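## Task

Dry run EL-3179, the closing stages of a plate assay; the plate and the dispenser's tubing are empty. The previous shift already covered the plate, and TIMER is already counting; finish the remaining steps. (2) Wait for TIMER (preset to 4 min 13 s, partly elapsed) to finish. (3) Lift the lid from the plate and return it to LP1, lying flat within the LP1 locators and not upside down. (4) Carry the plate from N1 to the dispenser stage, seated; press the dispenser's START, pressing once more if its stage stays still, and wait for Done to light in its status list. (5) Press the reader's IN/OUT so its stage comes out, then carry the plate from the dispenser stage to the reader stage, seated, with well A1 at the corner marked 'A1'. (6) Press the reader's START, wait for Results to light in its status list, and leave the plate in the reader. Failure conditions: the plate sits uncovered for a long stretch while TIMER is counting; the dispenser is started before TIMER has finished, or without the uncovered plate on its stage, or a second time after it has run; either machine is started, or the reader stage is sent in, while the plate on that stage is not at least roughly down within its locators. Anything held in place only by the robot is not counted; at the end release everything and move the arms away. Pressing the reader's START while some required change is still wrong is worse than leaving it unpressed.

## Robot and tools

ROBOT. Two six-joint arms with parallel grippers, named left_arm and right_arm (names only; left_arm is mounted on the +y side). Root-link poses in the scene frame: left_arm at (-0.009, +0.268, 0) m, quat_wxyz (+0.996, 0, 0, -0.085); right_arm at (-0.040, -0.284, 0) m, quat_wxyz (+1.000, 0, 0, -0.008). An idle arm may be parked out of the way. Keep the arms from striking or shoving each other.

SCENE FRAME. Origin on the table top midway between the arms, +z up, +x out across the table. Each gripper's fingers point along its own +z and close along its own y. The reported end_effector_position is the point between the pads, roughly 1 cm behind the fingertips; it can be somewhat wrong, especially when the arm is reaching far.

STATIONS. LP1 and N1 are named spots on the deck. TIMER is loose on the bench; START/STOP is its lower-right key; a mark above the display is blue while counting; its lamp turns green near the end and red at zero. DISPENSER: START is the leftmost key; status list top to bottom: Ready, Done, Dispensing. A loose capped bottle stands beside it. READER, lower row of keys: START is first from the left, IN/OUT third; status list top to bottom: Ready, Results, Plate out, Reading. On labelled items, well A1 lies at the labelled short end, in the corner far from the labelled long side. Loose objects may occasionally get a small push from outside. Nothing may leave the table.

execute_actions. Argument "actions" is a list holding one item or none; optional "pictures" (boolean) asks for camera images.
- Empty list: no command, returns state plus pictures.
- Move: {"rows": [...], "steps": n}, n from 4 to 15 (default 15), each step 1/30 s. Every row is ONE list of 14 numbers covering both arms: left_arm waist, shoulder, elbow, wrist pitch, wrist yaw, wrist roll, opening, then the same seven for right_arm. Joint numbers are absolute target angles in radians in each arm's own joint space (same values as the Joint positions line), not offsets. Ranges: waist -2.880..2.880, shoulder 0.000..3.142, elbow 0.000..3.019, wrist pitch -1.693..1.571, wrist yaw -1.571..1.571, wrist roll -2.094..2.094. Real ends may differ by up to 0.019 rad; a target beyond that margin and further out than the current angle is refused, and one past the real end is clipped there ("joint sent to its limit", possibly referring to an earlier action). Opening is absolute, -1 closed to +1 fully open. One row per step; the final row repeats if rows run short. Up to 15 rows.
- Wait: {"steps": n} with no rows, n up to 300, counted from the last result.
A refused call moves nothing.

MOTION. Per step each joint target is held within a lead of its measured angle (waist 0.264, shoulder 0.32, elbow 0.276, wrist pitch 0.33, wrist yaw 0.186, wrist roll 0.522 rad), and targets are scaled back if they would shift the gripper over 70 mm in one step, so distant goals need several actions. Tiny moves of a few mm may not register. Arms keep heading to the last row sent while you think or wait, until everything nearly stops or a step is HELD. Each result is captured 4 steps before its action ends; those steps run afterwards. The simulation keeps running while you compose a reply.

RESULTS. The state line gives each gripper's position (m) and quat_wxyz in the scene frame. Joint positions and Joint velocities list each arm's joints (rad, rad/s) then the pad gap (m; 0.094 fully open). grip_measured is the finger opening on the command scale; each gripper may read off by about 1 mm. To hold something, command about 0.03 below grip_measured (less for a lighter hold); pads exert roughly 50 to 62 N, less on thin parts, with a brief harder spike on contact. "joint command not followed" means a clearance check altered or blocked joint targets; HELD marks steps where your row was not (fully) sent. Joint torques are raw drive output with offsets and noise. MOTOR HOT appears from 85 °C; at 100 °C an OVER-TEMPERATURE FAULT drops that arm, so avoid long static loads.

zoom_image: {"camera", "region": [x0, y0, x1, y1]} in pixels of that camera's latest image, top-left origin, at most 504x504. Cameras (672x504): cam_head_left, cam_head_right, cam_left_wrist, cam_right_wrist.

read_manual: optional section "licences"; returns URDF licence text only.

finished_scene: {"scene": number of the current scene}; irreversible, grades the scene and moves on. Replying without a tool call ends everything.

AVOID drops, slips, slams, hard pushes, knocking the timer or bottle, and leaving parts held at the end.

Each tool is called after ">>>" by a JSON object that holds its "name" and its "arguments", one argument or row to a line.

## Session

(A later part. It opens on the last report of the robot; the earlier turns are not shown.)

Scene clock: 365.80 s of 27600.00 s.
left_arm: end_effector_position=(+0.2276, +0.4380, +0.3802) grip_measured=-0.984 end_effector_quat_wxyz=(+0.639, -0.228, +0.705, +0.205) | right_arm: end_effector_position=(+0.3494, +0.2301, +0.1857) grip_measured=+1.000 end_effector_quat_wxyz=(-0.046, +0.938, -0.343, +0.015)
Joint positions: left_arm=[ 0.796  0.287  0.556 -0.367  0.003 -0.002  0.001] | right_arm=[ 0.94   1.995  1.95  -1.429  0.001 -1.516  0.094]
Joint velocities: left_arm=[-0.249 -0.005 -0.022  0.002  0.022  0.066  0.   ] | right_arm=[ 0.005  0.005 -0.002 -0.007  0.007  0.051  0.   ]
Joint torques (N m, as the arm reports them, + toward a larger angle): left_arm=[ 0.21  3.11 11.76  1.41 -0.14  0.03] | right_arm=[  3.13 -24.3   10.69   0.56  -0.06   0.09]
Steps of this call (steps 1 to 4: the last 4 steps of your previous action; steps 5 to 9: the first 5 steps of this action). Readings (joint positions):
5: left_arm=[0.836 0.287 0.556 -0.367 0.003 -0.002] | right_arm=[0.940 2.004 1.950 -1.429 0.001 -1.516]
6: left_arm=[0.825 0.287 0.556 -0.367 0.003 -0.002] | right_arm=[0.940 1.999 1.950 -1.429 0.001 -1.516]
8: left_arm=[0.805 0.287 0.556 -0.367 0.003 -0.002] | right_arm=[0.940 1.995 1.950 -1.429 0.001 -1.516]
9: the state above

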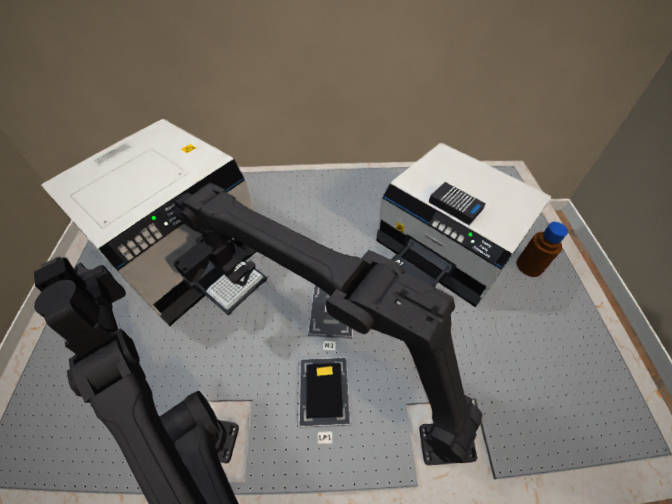

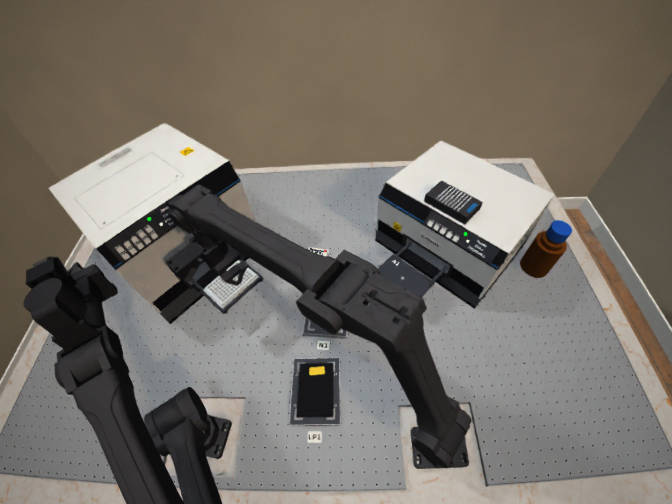

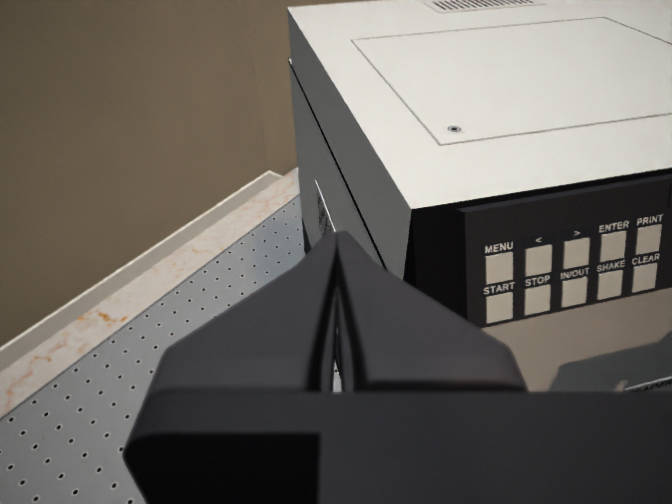

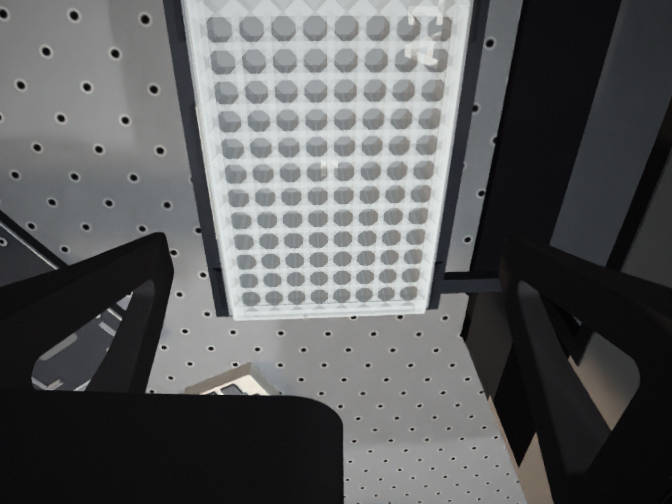

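>>> {"name": "execute_actions", "arguments": {
  "actions": [
    {"rows": [[0.7590,0.294,0.558,-0.376,0.002,-0.003,-1,0.9405,1.9935,1.9502,-1.4267,0.002,-1.515,1],[0.7561,0.294,0.558,-0.376,0.002,-0.003,-1,0.9390,1.9873,1.9451,-1.4260,0.002,-1.515,1],[0.7515,0.294,0.558,-0.376,0.002,-0.003,-1,0.9367,1.9793,1.9367,-1.4247,0.002,-1.515,1],[0.7454,0.294,0.558,-0.376,0.002,-0.003,-1,0.9334,1.9697,1.9252,-1.4231,0.002,-1.515,1],[0.7379,0.294,0.558,-0.376,0.002,-0.003,-1,0.9293,1.9578,1.9108,-1.4209,0.002,-1.515,1],[0.7292,0.294,0.558,-0.376,0.002,-0.003,-1,0.9244,1.9440,1.8936,-1.4184,0.002,-1.515,1],[0.7195,0.294,0.558,-0.376,0.002,-0.003,-1,0.9188,1.9281,1.8738,-1.4155,0.002,-1.515,1],[0.7089,0.294,0.558,-0.376,0.002,-0.003,-1,0.9125,1.9106,1.8515,-1.4122,0.002,-1.515,1],[0.6977,0.294,0.558,-0.376,0.002,-0.003,-1,0.9055,1.8912,1.8270,-1.4086,0.002,-1.515,1],[0.6859,0.294,0.558,-0.376,0.002,-0.003,-1,0.8980,1.8701,1.8003,-1.4047,0.002,-1.515,1],[0.6738,0.294,0.558,-0.376,0.002,-0.003,-1,0.8898,1.8473,1.7716,-1.4004,0.002,-1.515,1],[0.6615,0.294,0.558,-0.376,0.002,-0.003,-1,0.8812,1.8229,1.7412,-1.3960,0.002,-1.515,1],[0.6492,0.2949,0.558,-0.376,0.002,-0.003,-1,0.8721,1.7963,1.7090,-1.3912,0.002,-1.515,1],[0.6371,0.2975,0.558,-0.376,0.002,-0.003,-1,0.8625,1.7683,1.6754,-1.3863,0.002,-1.515,1],[0.6253,0.3016,0.558,-0.376,0.002,-0.003,-1,0.8526,1.7393,1.6404,-1.3811,0.002,-1.515,1]],"steps":15}
  ]
}}

>>> {"name": "execute_actions", "arguments": {
  "actions": [
    {"rows": [[0.6141,0.3070,0.558,-0.376,0.002,-0.003,-1,0.8423,1.7092,1.6042,-1.3758,0.002,-1.515,1],[0.6035,0.3137,0.558,-0.376,0.002,-0.003,-1,0.8318,1.6783,1.5670,-1.3703,0.002,-1.515,1],[0.5938,0.3215,0.558,-0.376,0.002,-0.003,-1,0.8210,1.6467,1.5289,-1.3647,0.002,-1.515,1],[0.5851,0.3302,0.558,-0.376,0.002,-0.003,-1,0.8100,1.6145,1.4901,-1.3590,0.002,-1.515,1],[0.5776,0.3396,0.558,-0.376,0.002,-0.003,-1,0.7988,1.5818,1.4508,-1.3532,0.002,-1.515,1],[0.5715,0.3497,0.558,-0.376,0.002,-0.003,-1,0.7875,1.5488,1.4110,-1.3473,0.002,-1.515,1],[0.5669,0.3602,0.558,-0.376,0.002,-0.003,-1,0.7762,1.5156,1.3710,-1.3414,0.002,-1.515,1],[0.5640,0.3710,0.558,-0.376,0.002,-0.003,-1,0.7648,1.4824,1.3310,-1.3356,0.002,-1.515,1],[0.563,0.382,0.558,-0.376,0.002,-0.003,-1,0.7535,1.4492,1.2910,-1.3297,0.002,-1.515,1],[0.563,0.3930,0.558,-0.376,0.002,-0.003,-1,0.7422,1.4162,1.2512,-1.3238,0.002,-1.515,1],[0.563,0.4038,0.558,-0.376,0.002,-0.003,-1,0.7310,1.3835,1.2119,-1.3180,0.002,-1.515,1],[0.563,0.4143,0.558,-0.376,0.002,-0.003,-1,0.7200,1.3513,1.1731,-1.3123,0.002,-1.515,1],[0.563,0.4244,0.558,-0.376,0.002,-0.003,-1,0.7092,1.3197,1.1350,-1.3067,0.002,-1.515,1],[0.563,0.4338,0.558,-0.376,0.002,-0.003,-1,0.6987,1.2888,1.0978,-1.3012,0.002,-1.515,1],[0.563,0.4425,0.558,-0.376,0.002,-0.003,-1,0.6884,1.2587,1.0616,-1.2959,0.002,-1.515,1]],"steps":15}
  ]
}}

>>> {"name": "execute_actions", "arguments": {
  "actions": [
    {"rows": [[0.563,0.4503,0.558,-0.376,0.002,-0.003,-1,0.6785,1.2297,1.0266,-1.2907,0.002,-1.515,1],[0.563,0.4570,0.558,-0.376,0.002,-0.003,-1,0.6689,1.2017,0.9930,-1.2858,0.002,-1.515,1],[0.563,0.4624,0.558,-0.376,0.002,-0.003,-1,0.6598,1.1751,0.9608,-1.2810,0.002,-1.515,1],[0.563,0.4655,0.558,-0.376,0.002,-0.003,-1,0.6512,1.1497,0.9304,-1.2766,0.002,-1.515,1],[0.563,0.467,0.558,-0.376,0.002,-0.003,-1,0.6430,1.1259,0.9017,-1.2723,0.002,-1.515,1],[0.563,0.467,0.558,-0.376,0.002,-0.003,-1,0.6355,1.1038,0.8750,-1.2684,0.002,-1.515,1],[0.563,0.467,0.558,-0.376,0.002,-0.003,-1,0.6285,1.0834,0.8505,-1.2648,0.002,-1.515,1],[0.563,0.467,0.558,-0.376,0.002,-0.003,-1,0.6222,1.0649,0.8282,-1.2615,0.002,-1.515,1],[0.563,0.467,0.558,-0.376,0.002,-0.003,-1,0.6166,1.0485,0.8084,-1.2586,0.002,-1.515,1],[0.563,0.467,0.558,-0.376,0.002,-0.003,-1,0.6117,1.0342,0.7912,-1.2561,0.002,-1.515,1],[0.563,0.467,0.558,-0.376,0.002,-0.003,-1,0.6076,1.0223,0.7768,-1.2539,0.002,-1.515,1],[0.563,0.467,0.558,-0.376,0.002,-0.003,-1,0.6043,1.0127,0.7653,-1.2523,0.002,-1.515,1],[0.563,0.467,0.558,-0.376,0.002,-0.003,-1,0.6020,1.0057,0.7569,-1.2510,0.002,-1.515,1],[0.563,0.467,0.558,-0.376,0.002,-0.003,-1,0.6005,1.0015,0.7518,-1.2503,0.002,-1.515,1],[0.563,0.467,0.558,-0.376,0.002,-0.003,-1,0.6,1.0,0.75,-1.25,0.002,-1.515,1]],"steps":15}
  ],
  "pictures": true
}}

>>> {"name": "zoom_image", "arguments": {
  "camera": "cam_head_right",
  "region": [175, 235, 280, 325]
}}

Scene clock: 371.57 s of 27600.00 s.
left_arm: end_effector_position=(+0.2418, +0.4163, +0.3802) grip_measured=-0.984 end_effector_quat_wxyz=(+0.648, -0.196, +0.715, +0.176) | right_arm: end_effector_position=(+0.3367, +0.1955, +0.1846) grip_measured=+1.000 end_effector_quat_wxyz=(-0.031, +0.936, -0.352, +0.010)
Joint positions: left_arm=[ 0.707  0.287  0.556 -0.367  0.003 -0.002  0.001] | right_arm=[ 0.923  1.914  1.824 -1.415  0.001 -1.516  0.094]
Joint velocities: left_arm=[-0.366  0.005 -0.017 -0.002 -0.066 -0.007  0.   ] | right_arm=[-0.19  -0.611 -0.759  0.105  0.051  0.022  0.   ]
Joint torques (N m, as the arm reports them, + toward a larger angle): left_arm=[-0.23  3.06 11.76  1.44 -0.15  0.02] | right_arm=[  1.45 -26.28   9.82   0.68  -0.06   0.09]
Steps of this call (steps 1 to 4: the last 4 steps of your previous action; steps 5 to 30: the robot went on to your last target; steps 31 to 162: nothing new was sent; steps 163 to 173: the first 11 steps of this action). Readings (joint positions):
163: left_arm=[0.769 0.287 0.556 -0.367 0.003 -0.002] | right_arm=[0.940 1.995 1.950 -1.429 0.001 -1.516]
164: left_arm=[0.769 0.287 0.556 -0.367 0.003 -0.002] | right_arm=[0.940 1.995 1.950 -1.429 0.001 -1.516]
166: left_arm=[0.767 0.287 0.556 -0.367 0.003 -0.002] | right_arm=[0.940 1.994 1.948 -1.429 0.001 -1.516]
170: left_arm=[0.740 0.287 0.556 -0.367 0.003 -0.002] | right_arm=[0.937 1.963 1.896 -1.423 0.001 -1.516]
173: the state above

Scene clock: 372.07 s of 27600.00 s.
left_arm: end_effector_position=(+0.2777, +0.3893, +0.3568) grip_measured=-0.984 end_effector_quat_wxyz=(+0.627, -0.153, +0.753, +0.126) | right_arm: end_effector_position=(+0.2865, +0.0086, +0.2158) grip_measured=+1.000 end_effector_quat_wxyz=(-0.041, +0.901, -0.431, +0.018)
Joint positions: left_arm=[ 0.572  0.371  0.556 -0.367  0.003 -0.002  0.001] | right_arm=[ 0.749  1.436  1.293 -1.339  0.001 -1.516  0.094]
Joint velocities: left_arm=[-0.005  0.376  0.002 -0.007  0.007 -0.007 -0.001] | right_arm=[-0.298 -1.011 -1.101  0.173  0.051 -0.022  0.   ]
Joint torques (N m, as the arm reports them, + toward a larger angle): left_arm=[ 0.24  2.55 11.91  1.39 -0.12  0.01] | right_arm=[  3.09 -13.91   9.07   0.8   -0.06   0.1 ]
Steps of this call (steps 1 to 4: the last 4 steps of your previous action; steps 5 to 15: the first 11 steps of this action). Readings (joint positions):
5: left_arm=[0.644 0.287 0.556 -0.367 0.003 -0.002] | right_arm=[0.873 1.784 1.670 -1.393 0.001 -1.516]
6: left_arm=[0.632 0.289 0.556 -0.367 0.003 -0.002] | right_arm=[0.860 1.752 1.636 -1.388 0.001 -1.516]
8: left_arm=[0.610 0.296 0.556 -0.367 0.003 -0.002] | right_arm=[0.832 1.684 1.564 -1.377 0.001 -1.516]
12: left_arm=[0.579 0.332 0.556 -0.367 0.003 -0.002] | right_arm=[0.781 1.541 1.412 -1.355 0.001 -1.516]
15: the state above

Scene clock: 372.57 s of 27600.00 s.
left_arm: end_effector_position=(+0.2957, +0.3969, +0.3293) grip_measured=-0.984 end_effector_quat_wxyz=(+0.592, -0.159, +0.781, +0.119) | right_arm: end_effector_position=(+0.1898, -0.1268, +0.1581) grip_measured=+1.000 end_effector_quat_wxyz=(-0.027, +0.872, -0.489, +0.014)
Joint positions: left_arm=[ 0.572  0.463  0.556 -0.367  0.003 -0.002  0.001] | right_arm=[ 0.62   1.048  0.813 -1.273  0.001 -1.516  0.094]
Joint velocities: left_arm=[-0.005  0.005 -0.012 -0.002  0.11  -0.037  0.   ] | right_arm=[-0.151 -0.435 -0.501  0.085 -0.051  0.007  0.   ]
Joint torques (N m, as the arm reports them, + toward a larger angle): left_arm=[ 0.18  1.04 12.06  1.38 -0.13  0.02] | right_arm=[ 2.72 -7.2   9.59  1.   -0.06  0.09]
Steps of this call (steps 1 to 4: the last 4 steps of your previous action; steps 5 to 15: the first 11 steps of this action). Readings (joint positions):
5: left_arm=[0.572 0.429 0.556 -0.367 0.003 -0.002] | right_arm=[0.699 1.278 1.099 -1.312 0.001 -1.516]
6: left_arm=[0.572 0.438 0.556 -0.367 0.003 -0.002] | right_arm=[0.689 1.250 1.062 -1.307 0.001 -1.516]
8: left_arm=[0.572 0.452 0.556 -0.367 0.003 -0.002] | right_arm=[0.670 1.196 0.993 -1.298 0.001 -1.516]
12: left_arm=[0.572 0.463 0.556 -0.367 0.003 -0.002] | right_arm=[0.637 1.102 0.877 -1.282 0.001 -1.516]
15: the state above

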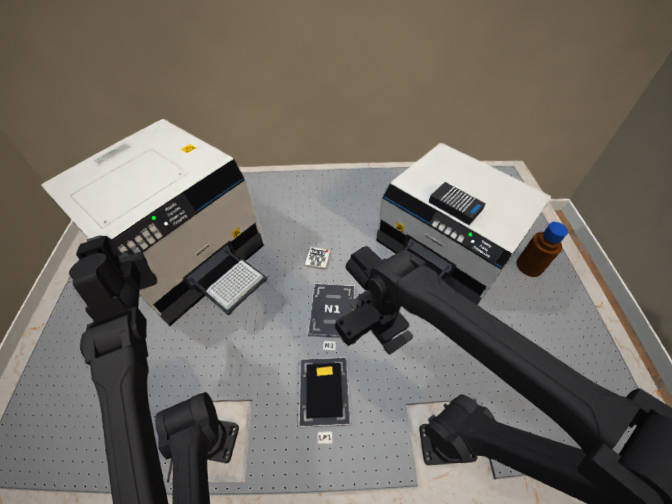

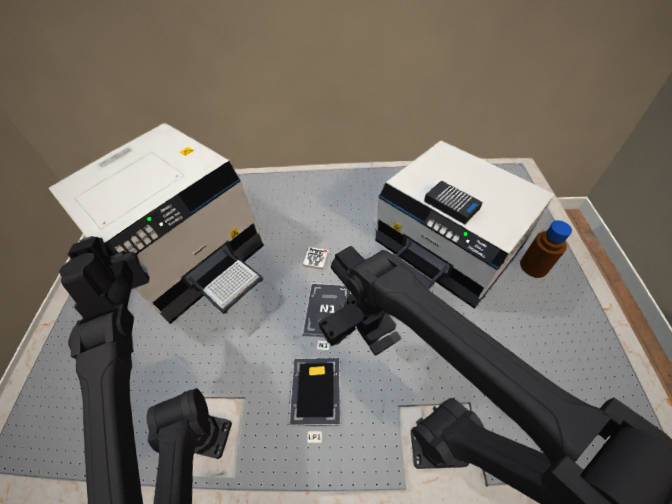

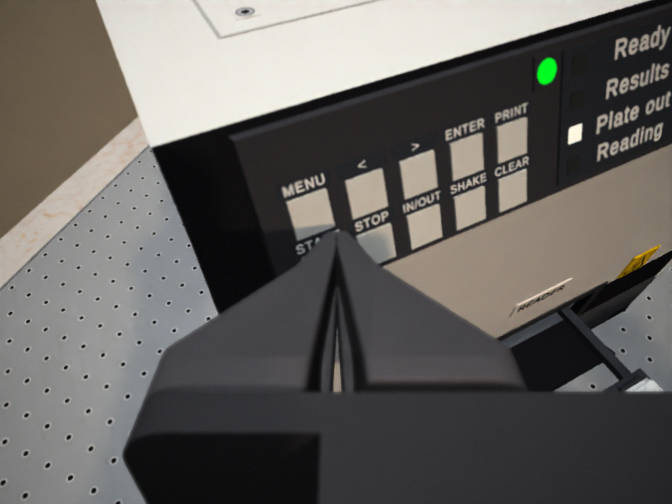

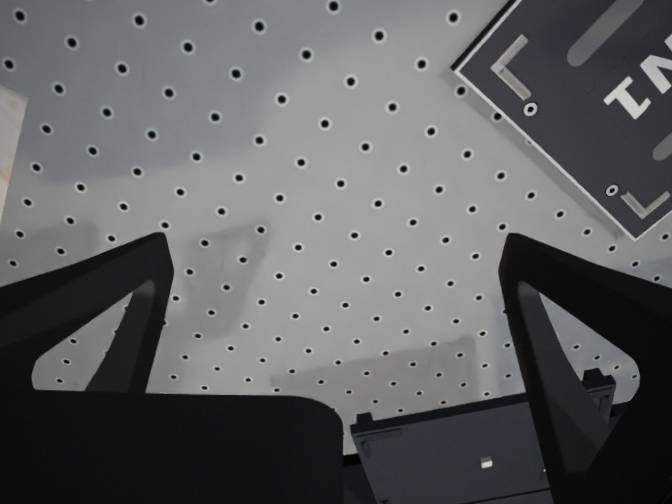

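Region (175, 235, 280, 325) of cam_head_right's 672x504 image, scaled by 4.800, with more detail than that image has; it fills the top 432 rows of this view, and the rest is white.

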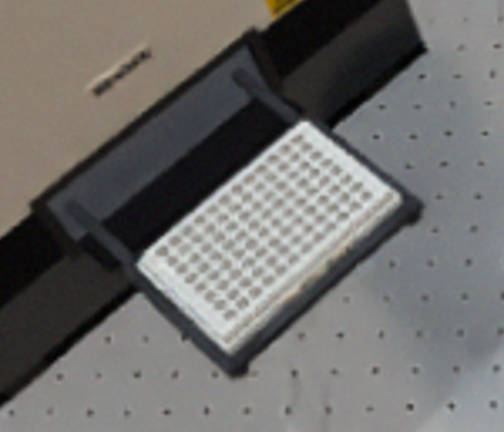

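>>> {"name": "zoom_image", "arguments": {
  "camera": "cam_head_left",
  "region": [285, 345, 365, 440]
}}

>>> {"name": "execute_actions", "arguments": {
  "actions": [
    {"rows": [[0.569,0.468,0.561,-0.375,0.002,-0.003,-1,0.6,1.0,0.75,-1.25,0.002,-1.515,1],[0.575,0.469,0.564,-0.374,0.002,-0.003,-1,0.6,1.0,0.75,-1.25,0.002,-1.515,1],[0.580,0.470,0.567,-0.373,0.002,-0.003,-1,0.6,1.0,0.75,-1.25,0.002,-1.515,1],[0.583,0.471,0.569,-0.372,0.002,-0.003,-1,0.6,1.0,0.75,-1.25,0.002,-1.515,1],[0.585,0.472,0.569,-0.371,0.002,-0.003,-1,0.6,1.0,0.75,-1.25,0.002,-1.515,1],[0.586,0.474,0.569,-0.371,0.002,-0.003,-1,0.6,1.0,0.75,-1.25,0.002,-1.515,1],[0.586,0.476,0.569,-0.371,0.002,-0.003,-1,0.6,1.0,0.75,-1.25,0.002,-1.515,1],[0.586,0.478,0.569,-0.371,0.002,-0.003,-1,0.6,1.0,0.75,-1.25,0.002,-1.515,1],[0.586,0.4805,0.569,-0.371,0.002,-0.003,-1,0.6,1.0,0.75,-1.25,0.002,-1.515,1],[0.586,0.483,0.569,-0.371,0.002,-0.003,-1,0.6,1.0,0.75,-1.25,0.002,-1.515,1],[0.586,0.4855,0.569,-0.371,0.002,-0.003,-1,0.6,1.0,0.75,-1.25,0.002,-1.515,1],[0.586,0.488,0.569,-0.371,0.002,-0.003,-1,0.6,1.0,0.75,-1.25,0.002,-1.515,1],[0.586,0.4905,0.569,-0.371,0.002,-0.003,-1,0.6,1.0,0.75,-1.25,0.002,-1.515,1],[0.586,0.493,0.569,-0.371,0.002,-0.003,-1,0.6,1.0,0.75,-1.25,0.002,-1.515,1],[0.586,0.495,0.569,-0.371,0.002,-0.003,-1,0.6,1.0,0.75,-1.25,0.002,-1.515,1]],"steps":15}
  ]
}}

>>> {"name": "execute_actions", "arguments": {
  "actions": [
    {"rows": [[0.586,0.497,0.569,-0.371,0.002,-0.003,-1,0.6,1.0,0.75,-1.25,0.002,-1.515,1]],"steps":8}
  ],
  "pictures": true
}}

Region (285, 345, 365, 440) of cam_head_left's 672x504 image, scaled by 5.305, with more detail than that image has; it fills the left 424 columns of this view, and the rest is white.

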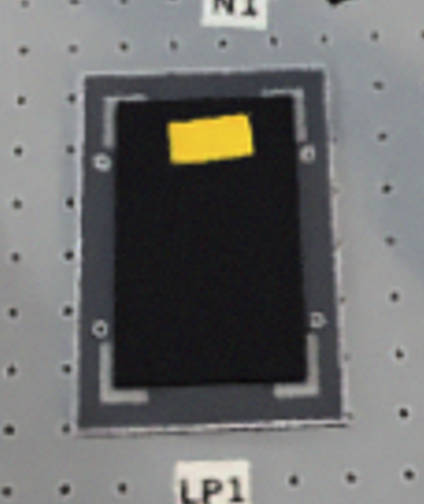

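Scene clock: 373.60 s of 27600.00 s.
left_arm: end_effector_position=(+0.2963, +0.3977, +0.3279) grip_measured=-0.984 end_effector_quat_wxyz=(+0.590, -0.160, +0.782, +0.119) | right_arm: end_effector_position=(+0.1789, -0.1388, +0.1485) grip_measured=+1.000 end_effector_quat_wxyz=(-0.029, +0.868, -0.495, +0.015)
Joint positions: left_arm=[ 0.574  0.467  0.556 -0.367  0.003 -0.002  0.001] | right_arm=[ 0.606  1.005  0.76  -1.261  0.001 -1.516  0.094]
Joint velocities: left_arm=[-0.005  0.063 -0.002 -0.027 -0.007  0.037 -0.001] | right_arm=[-0.005 -0.015  0.007  0.012  0.022 -0.081  0.   ]
Joint torques (N m, as the arm reports them, + toward a larger angle): left_arm=[ 1.68  1.65 13.02  1.57 -0.12  0.01] | right_arm=[ 2.63 -7.    9.26  0.89 -0.06  0.09]
Steps of this call (steps 1 to 4: the last 4 steps of your previous action; steps 5 to 20: the robot went on to your last target; steps 21 to 31: the first 11 steps of this action). Readings (joint positions):
21: left_arm=[0.572 0.463 0.556 -0.367 0.003 -0.002] | right_arm=[0.606 1.005 0.760 -1.261 0.001 -1.516]
22: left_arm=[0.572 0.463 0.556 -0.367 0.003 -0.002] | right_arm=[0.606 1.005 0.760 -1.261 0.001 -1.516]
24: left_arm=[0.572 0.463 0.556 -0.367 0.003 -0.002] | right_arm=[0.606 1.005 0.760 -1.261 0.001 -1.516]
28: left_arm=[0.573 0.463 0.556 -0.367 0.003 -0.002] | right_arm=[0.606 1.005 0.760 -1.261 0.001 -1.516]
31: the state above

Scene clock: 373.87 s of 27600.00 s.
left_arm: end_effector_position=(+0.2999, +0.3992, +0.3217) grip_measured=-0.984 end_effector_quat_wxyz=(+0.582, -0.161, +0.788, +0.117) | right_arm: end_effector_position=(+0.1789, -0.1388, +0.1485) grip_measured=+1.000 end_effector_quat_wxyz=(-0.029, +0.868, -0.495, +0.015)
Joint positions: left_arm=[ 0.574  0.487  0.556 -0.367  0.003 -0.002  0.001] | right_arm=[ 0.606  1.005  0.76  -1.261  0.001 -1.516  0.094]
Joint velocities: left_arm=[-0.005 -0.015  0.007  0.012  0.037 -0.022 -0.   ] | right_arm=[ 0.005 -0.005  0.007 -0.022  0.037 -0.007  0.   ]
Joint torques (N m, as the arm reports them, + toward a larger angle): left_arm=[ 2.02  1.17 13.05  1.62 -0.13  0.01] | right_arm=[ 2.59 -6.92  9.27  0.89 -0.06  0.09]
Steps of this call (steps 1 to 4: the last 4 steps of your previous action; steps 5 to 8: the first 4 steps of this action). Readings (joint positions):
5: left_arm=[0.574 0.482 0.556 -0.367 0.003 -0.002] | right_arm=[0.606 1.005 0.760 -1.261 0.001 -1.516]
6: left_arm=[0.574 0.484 0.556 -0.367 0.003 -0.002] | right_arm=[0.606 1.005 0.760 -1.261 0.001 -1.516]
8: the state above

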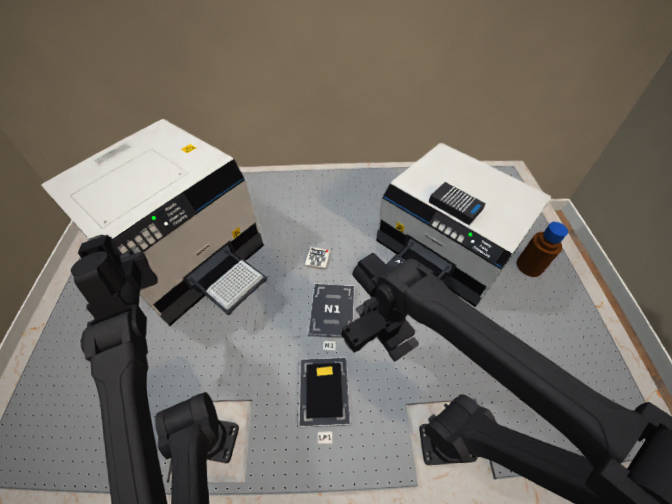

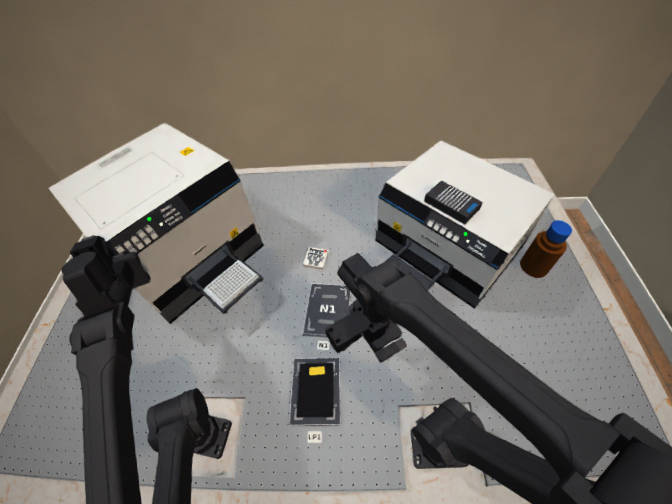

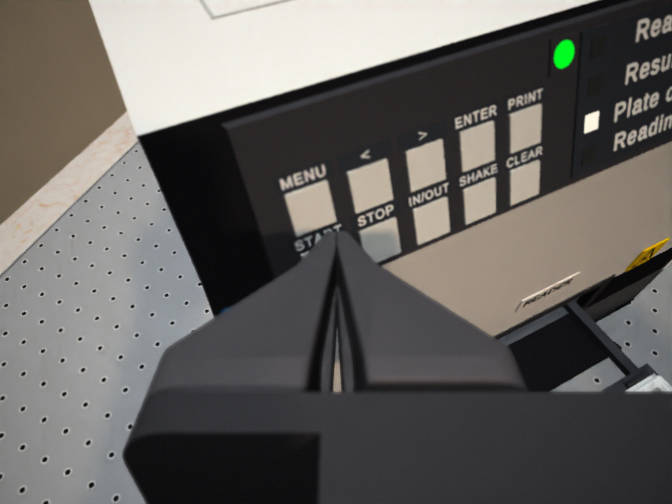

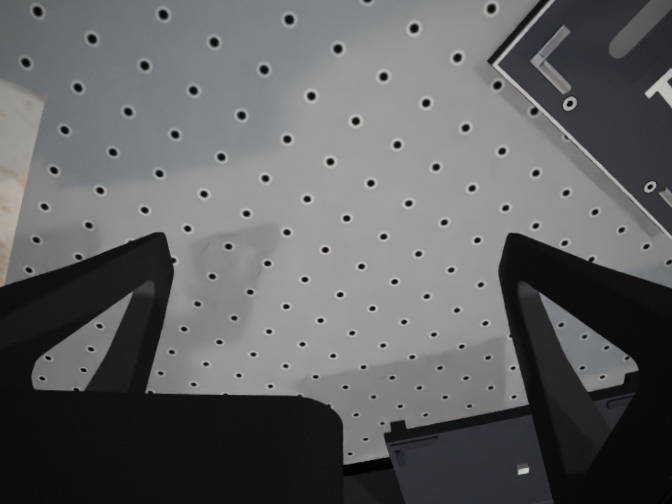

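>>> {"name": "execute_actions", "arguments": {
  "actions": [
    {"rows": [[0.587,0.4995,0.569,-0.371,0.002,-0.003,-1,0.6,1.0,0.75,-1.25,0.002,-1.515,1],[0.588,0.502,0.569,-0.371,0.002,-0.003,-1,0.6,1.0,0.75,-1.25,0.002,-1.515,1],[0.589,0.5045,0.569,-0.371,0.002,-0.003,-1,0.6,1.0,0.75,-1.25,0.002,-1.515,1],[0.589,0.507,0.569,-0.371,0.002,-0.003,-1,0.6,1.0,0.75,-1.25,0.002,-1.515,1],[0.589,0.5095,0.569,-0.371,0.002,-0.003,-1,0.6,1.0,0.75,-1.25,0.002,-1.515,1],[0.589,0.512,0.569,-0.371,0.002,-0.003,-1,0.6,1.0,0.75,-1.25,0.002,-1.515,1],[0.589,0.5145,0.569,-0.371,0.002,-0.003,-1,0.6,1.0,0.75,-1.25,0.002,-1.515,1],[0.589,0.517,0.569,-0.371,0.002,-0.003,-1,0.6,1.0,0.75,-1.25,0.002,-1.515,1],[0.589,0.519,0.569,-0.371,0.002,-0.003,-1,0.6,1.0,0.75,-1.25,0.002,-1.515,1],[0.589,0.521,0.569,-0.371,0.002,-0.003,-1,0.6,1.0,0.75,-1.25,0.002,-1.515,1],[0.589,0.523,0.569,-0.371,0.002,-0.003,-1,0.6,1.0,0.75,-1.25,0.002,-1.515,1],[0.589,0.525,0.569,-0.371,0.002,-0.003,-1,0.6,1.0,0.75,-1.25,0.002,-1.515,1]],"steps":15}
  ]
}}

>>> {"name": "execute_actions", "arguments": {
  "actions": [
    {"rows": [[0.589,0.525,0.569,-0.371,0.002,-0.003,-1,0.6,1.0,0.75,-1.25,0.002,-1.515,1]],"steps":6}
  ],
  "pictures": true
}}

Scene clock: 374.63 s of 27600.00 s.
left_arm: end_effector_position=(+0.3002, +0.3997, +0.3209) grip_measured=-0.984 end_effector_quat_wxyz=(+0.581, -0.162, +0.789, +0.117) | right_arm: end_effector_position=(+0.1789, -0.1388, +0.1485) grip_measured=+1.000 end_effector_quat_wxyz=(-0.029, +0.868, -0.495, +0.015)
Joint positions: left_arm=[ 0.575  0.49   0.556 -0.367  0.003 -0.002  0.001] | right_arm=[ 0.606  1.005  0.76  -1.261  0.001 -1.516  0.094]
Joint velocities: left_arm=[ 0.005  0.005  0.007  0.002  0.022 -0.007 -0.001] | right_arm=[-0.005 -0.015 -0.017  0.007  0.007  0.037  0.   ]
Joint torques (N m, as the arm reports them, + toward a larger angle): left_arm=[ 2.03  3.27 13.1   1.66 -0.13  0.01] | right_arm=[ 2.57 -6.87  9.27  0.89 -0.06  0.09]
Steps of this call (steps 1 to 4: the last 4 steps of your previous action; steps 5 to 12: the robot went on to your last target; steps 13 to 23: the first 11 steps of this action). Readings (joint positions):
13: left_arm=[0.574 0.487 0.556 -0.367 0.003 -0.002] | right_arm=[0.606 1.005 0.760 -1.261 0.001 -1.516]
14: left_arm=[0.574 0.487 0.556 -0.367 0.003 -0.002] | right_arm=[0.606 1.005 0.760 -1.261 0.001 -1.516]
16: left_arm=[0.574 0.487 0.556 -0.367 0.003 -0.002] | right_arm=[0.606 1.005 0.760 -1.261 0.001 -1.516]
20: left_arm=[0.575 0.489 0.556 -0.367 0.003 -0.002] | right_arm=[0.606 1.005 0.760 -1.261 0.001 -1.516]
23: the state above

Scene clock: 374.83 s of 27600.00 s.
left_arm: end_effector_position=(+0.3003, +0.3997, +0.3208) grip_measured=-0.984 end_effector_quat_wxyz=(+0.581, -0.162, +0.789, +0.117) | right_arm: end_effector_position=(+0.1789, -0.1388, +0.1485) grip_measured=+1.000 end_effector_quat_wxyz=(-0.029, +0.868, -0.495, +0.015)
Joint positions: left_arm=[ 0.575  0.49   0.556 -0.367  0.003 -0.002  0.001] | right_arm=[ 0.606  1.005  0.76  -1.261  0.001 -1.516  0.094]
Joint velocities: left_arm=[-0.015  0.005  0.017 -0.012  0.007  0.051 -0.001] | right_arm=[-0.024 -0.005  0.007 -0.022 -0.007  0.022  0.   ]
Joint torques (N m, as the arm reports them, + toward a larger angle): left_arm=[ 1.89  3.05 13.04  1.59 -0.14  0.02] | right_arm=[ 2.61 -6.96  9.25  0.87 -0.06  0.09]
Steps of this call (steps 1 to 4: the last 4 steps of your previous action; steps 5 to 6: the first 2 steps of this action). Readings (joint positions):
5: left_arm=[0.575 0.490 0.556 -0.367 0.003 -0.002] | right_arm=[0.606 1.005 0.760 -1.261 0.001 -1.516]
6: the state above

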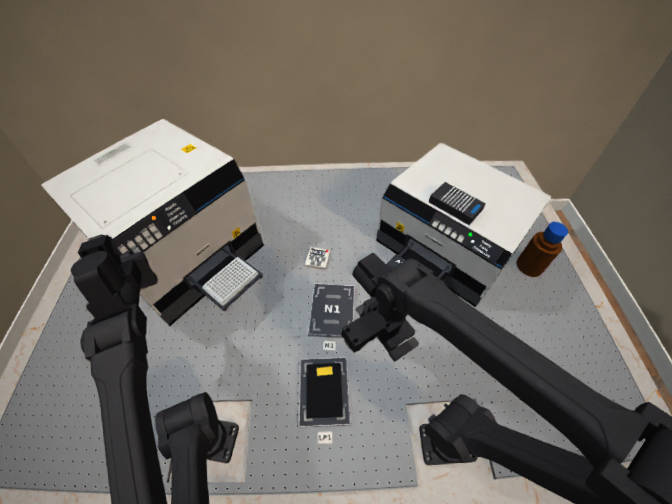

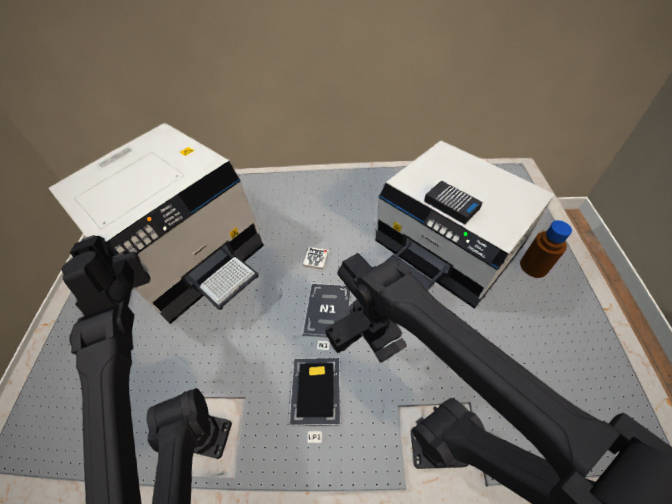

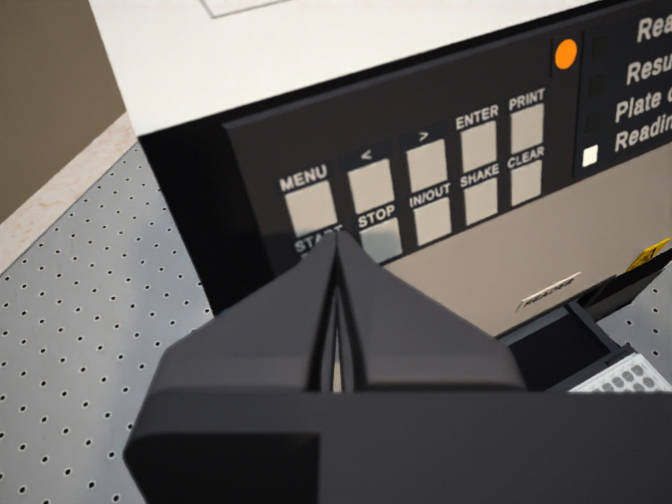

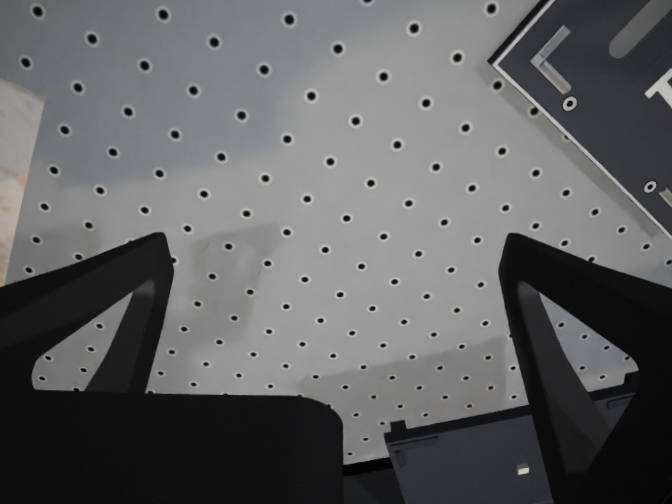

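Reading started. Retract the left arm.

>>> {"name": "execute_actions", "arguments": {
  "actions": [
    {"rows": [[0.585,0.512,0.566,-0.371,0.002,-0.003,-1,0.603,0.995,0.752,-1.255,0.002,-1.515,1],[0.581,0.499,0.563,-0.371,0.002,-0.003,-1,0.603,0.995,0.752,-1.255,0.002,-1.515,1],[0.578,0.487,0.560,-0.371,0.002,-0.003,-1,0.603,1.0,0.752,-1.255,0.002,-1.515,1],[0.575,0.477,0.558,-0.371,0.002,-0.003,-1,0.603,1.0,0.752,-1.255,0.002,-1.515,1],[0.573,0.468,0.558,-0.371,0.002,-0.003,-1,0.603,1.0,0.752,-1.255,0.002,-1.515,1],[0.572,0.458,0.558,-0.371,0.002,-0.003,-1,0.603,1.0,0.752,-1.255,0.002,-1.515,1],[0.572,0.447,0.558,-0.371,0.002,-0.003,-1,0.603,1.0,0.752,-1.255,0.002,-1.515,1],[0.572,0.435,0.558,-0.371,0.002,-0.003,-1,0.603,1.0,0.752,-1.255,0.002,-1.515,1],[0.572,0.422,0.558,-0.371,0.002,-0.003,-1,0.603,1.0,0.752,-1.255,0.002,-1.515,1],[0.572,0.408,0.558,-0.371,0.002,-0.003,-1,0.603,1.0,0.752,-1.255,0.002,-1.515,1],[0.572,0.394,0.558,-0.371,0.002,-0.003,-1,0.603,1.0,0.752,-1.255,0.002,-1.515,1],[0.572,0.380,0.558,-0.371,0.002,-0.003,-1,0.603,1.0,0.752,-1.255,0.002,-1.515,1],[0.572,0.366,0.558,-0.371,0.002,-0.003,-1,0.603,1.0,0.752,-1.255,0.002,-1.515,1],[0.572,0.352,0.558,-0.371,0.002,-0.003,-1,0.603,1.0,0.752,-1.255,0.002,-1.515,1],[0.572,0.338,0.558,-0.371,0.002,-0.003,-1,0.603,1.0,0.752,-1.255,0.002,-1.515,1]],"steps":15}
  ]
}}

>>> {"name": "execute_actions", "arguments": {
  "actions": [
    {"rows": [[0.572,0.324,0.558,-0.371,0.002,-0.003,-1,0.603,1.0,0.752,-1.255,0.002,-1.515,1],[0.572,0.311,0.558,-0.371,0.002,-0.003,-1,0.603,1.0,0.752,-1.255,0.002,-1.515,1],[0.572,0.299,0.558,-0.371,0.002,-0.003,-1,0.603,1.0,0.752,-1.255,0.002,-1.515,1],[0.572,0.288,0.558,-0.371,0.002,-0.003,-1,0.603,1.0,0.752,-1.255,0.002,-1.515,1],[0.572,0.278,0.558,-0.371,0.002,-0.003,-1,0.603,1.0,0.752,-1.255,0.002,-1.515,1],[0.572,0.270,0.558,-0.371,0.002,-0.003,-1,0.603,1.0,0.752,-1.255,0.002,-1.515,1],[0.572,0.263,0.558,-0.371,0.002,-0.003,-1,0.603,1.0,0.752,-1.255,0.002,-1.515,1],[0.572,0.258,0.558,-0.371,0.002,-0.003,-1,0.603,1.0,0.752,-1.255,0.002,-1.515,1],[0.572,0.254,0.558,-0.371,0.002,-0.003,-1,0.603,1.0,0.752,-1.255,0.002,-1.515,1],[0.572,0.251,0.558,-0.371,0.002,-0.003,-1,0.603,1.0,0.752,-1.255,0.002,-1.515,1],[0.572,0.250,0.558,-0.371,0.002,-0.003,-1,0.603,1.0,0.752,-1.255,0.002,-1.515,1]],"steps":15}
  ]
}}

>>> {"name": "execute_actions", "arguments": {
  "actions": [
    {"steps": 300}
  ],
  "pictures": true
}}

Scene clock: 375.87 s of 27600.00 s.
left_arm: end_effector_position=(+0.2908, +0.3956, +0.3364) grip_measured=-0.984 end_effector_quat_wxyz=(+0.601, -0.158, +0.774, +0.121) | right_arm: end_effector_position=(+0.1789, -0.1388, +0.1485) grip_measured=+1.000 end_effector_quat_wxyz=(-0.029, +0.868, -0.495, +0.015)
Joint positions: left_arm=[ 0.575  0.438  0.555 -0.367  0.003 -0.002  0.001] | right_arm=[ 0.606  1.005  0.76  -1.261  0.001 -1.516  0.094]
Joint velocities: left_arm=[-0.005 -0.425 -0.012 -0.002 -0.051  0.007 -0.   ] | right_arm=[-0.015 -0.015  0.002 -0.007 -0.007 -0.037  0.   ]
Joint torques (N m, as the arm reports them, + toward a larger angle): left_arm=[ 0.62 -0.81 12.15  1.55 -0.14  0.01] | right_arm=[ 2.8  -6.94  9.45  0.67 -0.06  0.09]
Steps of this call (steps 1 to 4: the last 4 steps of your previous action; steps 5 to 15: the robot went on to your last target; steps 16 to 20: nothing new was sent; steps 21 to 31: the first 11 steps of this action). Readings (joint positions):
21: left_arm=[0.575 0.490 0.556 -0.367 0.003 -0.002] | right_arm=[0.606 1.005 0.760 -1.261 0.001 -1.516]
22: left_arm=[0.575 0.490 0.556 -0.367 0.003 -0.002] | right_arm=[0.606 1.005 0.760 -1.261 0.001 -1.516]
24: left_arm=[0.575 0.487 0.556 -0.367 0.003 -0.002] | right_arm=[0.606 1.005 0.760 -1.261 0.001 -1.516]
28: left_arm=[0.575 0.471 0.556 -0.367 0.003 -0.002] | right_arm=[0.606 1.005 0.760 -1.261 0.001 -1.516]
31: the state above

Scene clock: 376.37 s of 27600.00 s.
left_arm: end_effector_position=(+0.2527, +0.3793, +0.3870) grip_measured=-0.984 end_effector_quat_wxyz=(+0.668, -0.147, +0.717, +0.135) | right_arm: end_effector_position=(+0.1789, -0.1388, +0.1485) grip_measured=+1.000 end_effector_quat_wxyz=(-0.029, +0.868, -0.495, +0.015)
Joint positions: left_arm=[ 0.575  0.259  0.555 -0.367  0.003 -0.002  0.001] | right_arm=[ 0.606  1.005  0.76  -1.261  0.001 -1.516  0.094]
Joint velocities: left_arm=[-0.015 -0.093 -0.002 -0.007  0.051 -0.081  0.001] | right_arm=[-0.005  0.015  0.002  0.002 -0.081 -0.022  0.   ]
Joint torques (N m, as the arm reports them, + toward a larger angle): left_arm=[ 0.57  2.69 11.74  1.54 -0.15  0.02] | right_arm=[ 2.92 -6.98  9.43  0.67 -0.06  0.08]
Steps of this call (steps 1 to 4: the last 4 steps of your previous action; steps 5 to 15: the first 11 steps of this action). Readings (joint positions):
5: left_arm=[0.575 0.358 0.555 -0.367 0.003 -0.002] | right_arm=[0.606 1.005 0.760 -1.261 0.001 -1.516]
6: left_arm=[0.575 0.342 0.555 -0.367 0.003 -0.002] | right_arm=[0.606 1.005 0.760 -1.261 0.001 -1.516]
8: left_arm=[0.575 0.314 0.555 -0.367 0.003 -0.002] | right_arm=[0.606 1.005 0.760 -1.261 0.001 -1.516]
12: left_arm=[0.575 0.274 0.555 -0.367 0.003 -0.002] | right_arm=[0.606 1.005 0.760 -1.261 0.001 -1.516]
15: the state above

Scene clock: 386.37 s of 27600.00 s.
left_arm: end_effector_position=(+0.2522, +0.3790, +0.3876) grip_measured=-0.984 end_effector_quat_wxyz=(+0.669, -0.146, +0.716, +0.135) | right_arm: end_effector_position=(+0.1789, -0.1388, +0.1485) grip_measured=+1.000 end_effector_quat_wxyz=(-0.029, +0.868, -0.495, +0.015)
Joint positions: left_arm=[ 0.575  0.257  0.555 -0.367  0.003 -0.002  0.001] | right_arm=[ 0.606  1.005  0.76  -1.261  0.001 -1.516  0.094]
Joint velocities: left_arm=[-0.015 -0.005  0.002 -0.002 -0.022 -0.022 -0.   ] | right_arm=[-0.034 -0.015 -0.002 -0.012 -0.051  0.007  0.   ]
Joint torques (N m, as the arm reports them, + toward a larger angle): left_arm=[ 0.58  2.41 11.76  1.6  -0.14  0.02] | right_arm=[ 2.84 -6.91  9.43  0.66 -0.06  0.09]
Kept back: nothing.
Steps of this call (steps 1 to 4: the last 4 steps of your previous action; steps 5 to 15: the robot went on to your last target; steps 16 to 300: nothing new was sent). Readings (joint positions):
1: left_arm=[0.575 0.257 0.555 -0.367 0.003 -0.002] | right_arm=[0.606 1.005 0.760 -1.261 0.001 -1.516]
2: left_arm=[0.575 0.257 0.555 -0.367 0.003 -0.002] | right_arm=[0.606 1.005 0.760 -1.261 0.001 -1.516]
4: left_arm=[0.575 0.257 0.555 -0.367 0.003 -0.002] | right_arm=[0.606 1.005 0.760 -1.261 0.001 -1.516]
8: left_arm=[0.575 0.257 0.555 -0.367 0.003 -0.002] | right_arm=[0.606 1.005 0.760 -1.261 0.001 -1.516]
300: the state above
All arms were judged still, so your last target was given up. Only a new action makes them travel on or press farther. Fingers that are still opening or closing keep moving.

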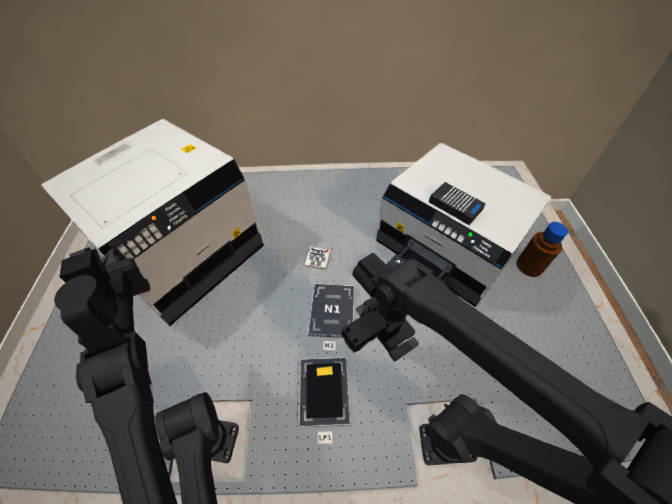

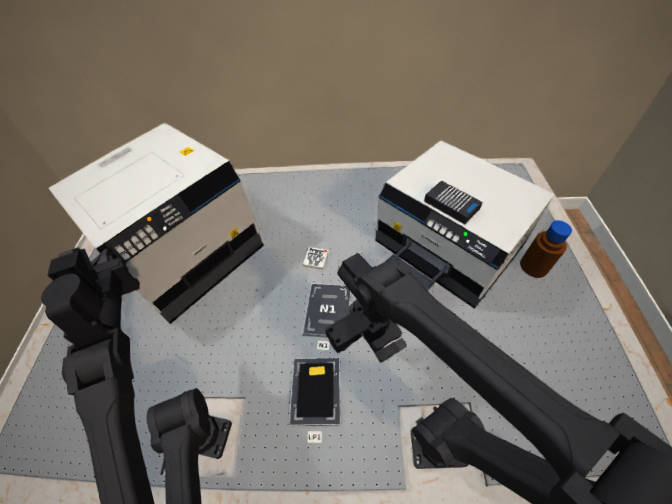

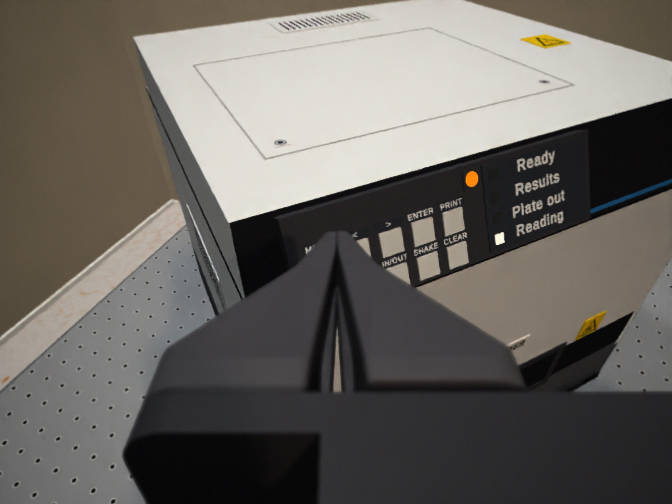

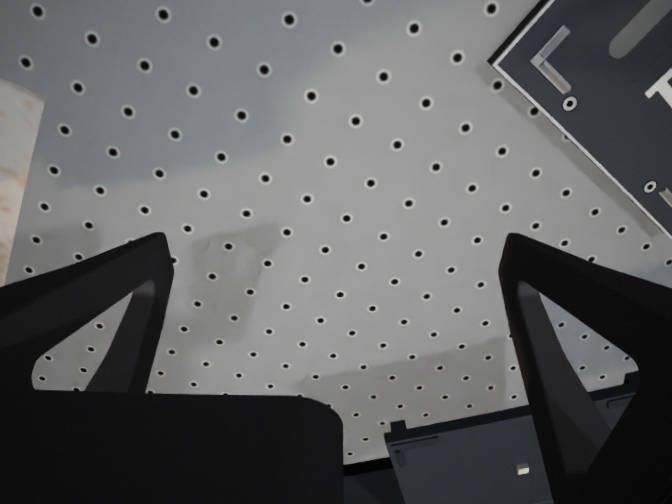

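>>> {"name": "execute_actions", "arguments": {
  "actions": [
    {"steps": 180}
  ],
  "pictures": true
}}

Scene clock: 392.37 s of 27600.00 s.
left_arm: end_effector_position=(+0.2522, +0.3790, +0.3876) grip_measured=-0.984 end_effector_quat_wxyz=(+0.669, -0.146, +0.716, +0.135) | right_arm: end_effector_position=(+0.1789, -0.1388, +0.1485) grip_measured=+1.000 end_effector_quat_wxyz=(-0.029, +0.868, -0.495, +0.015)
Joint positions: left_arm=[ 0.575  0.257  0.555 -0.367  0.003 -0.002  0.001] | right_arm=[ 0.606  1.005  0.76  -1.261  0.001 -1.516  0.094]
Joint velocities: left_arm=[-0.015  0.015 -0.027 -0.007 -0.051 -0.051 -0.001] | right_arm=[-0.015 -0.005  0.007 -0.012  0.066  0.037  0.   ]
Joint torques (N m, as the arm reports them, + toward a larger angle): left_arm=[ 0.68  2.12 11.71  1.64 -0.13  0.03] | right_arm=[ 2.87 -6.9   9.44  0.68 -0.06  0.09]
Kept back: nothing.
Steps of this call (steps 1 to 180: nothing new was sent). Readings (joint positions):
1: left_arm=[0.575 0.257 0.555 -0.367 0.003 -0.002] | right_arm=[0.606 1.005 0.760 -1.261 0.001 -1.516]
2: left_arm=[0.575 0.257 0.555 -0.367 0.003 -0.002] | right_arm=[0.606 1.005 0.760 -1.261 0.001 -1.516]
4: left_arm=[0.575 0.257 0.555 -0.367 0.003 -0.002] | right_arm=[0.606 1.005 0.760 -1.261 0.001 -1.516]
8: left_arm=[0.575 0.257 0.555 -0.367 0.003 -0.002] | right_arm=[0.606 1.005 0.760 -1.261 0.001 -1.516]
180: the state above

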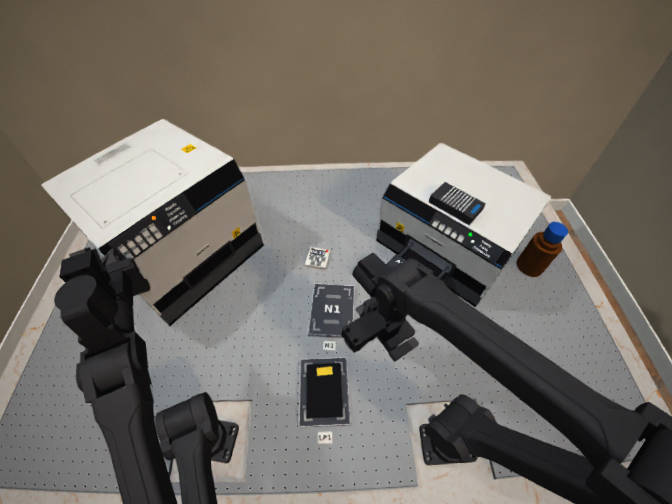

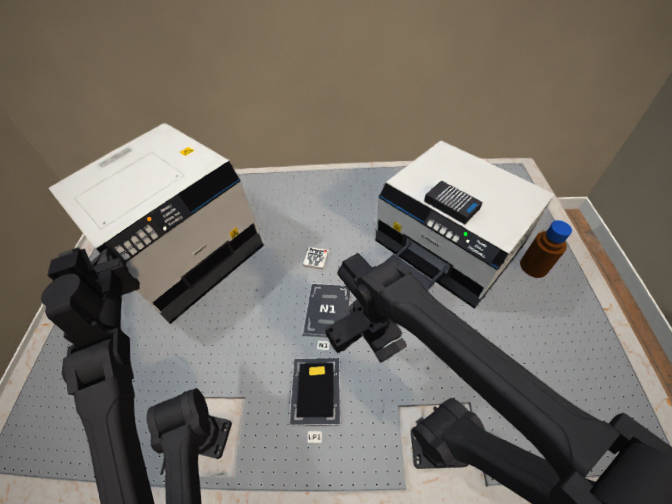

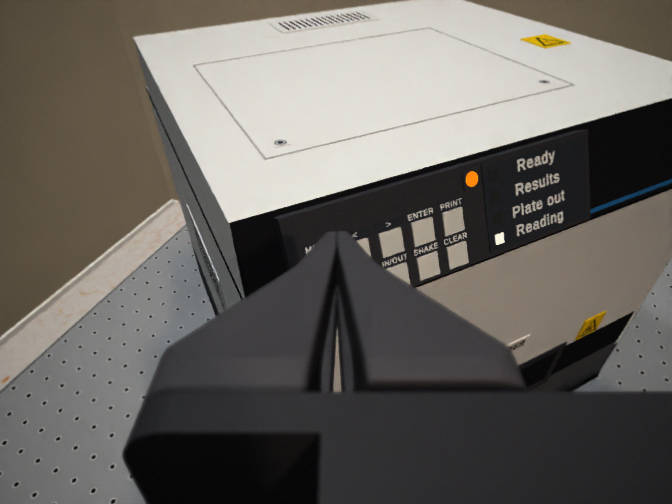

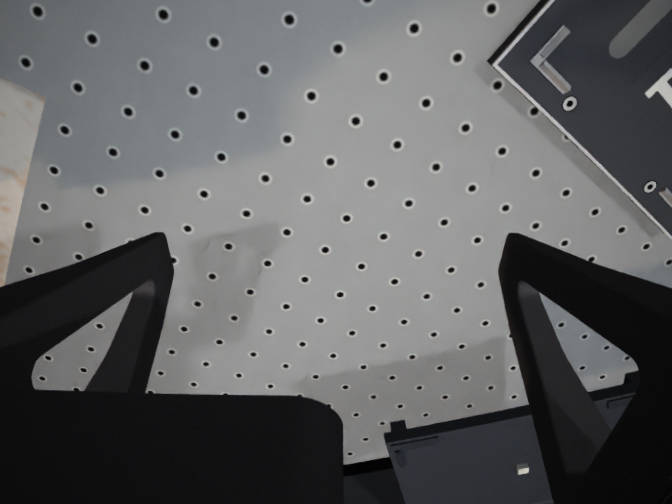

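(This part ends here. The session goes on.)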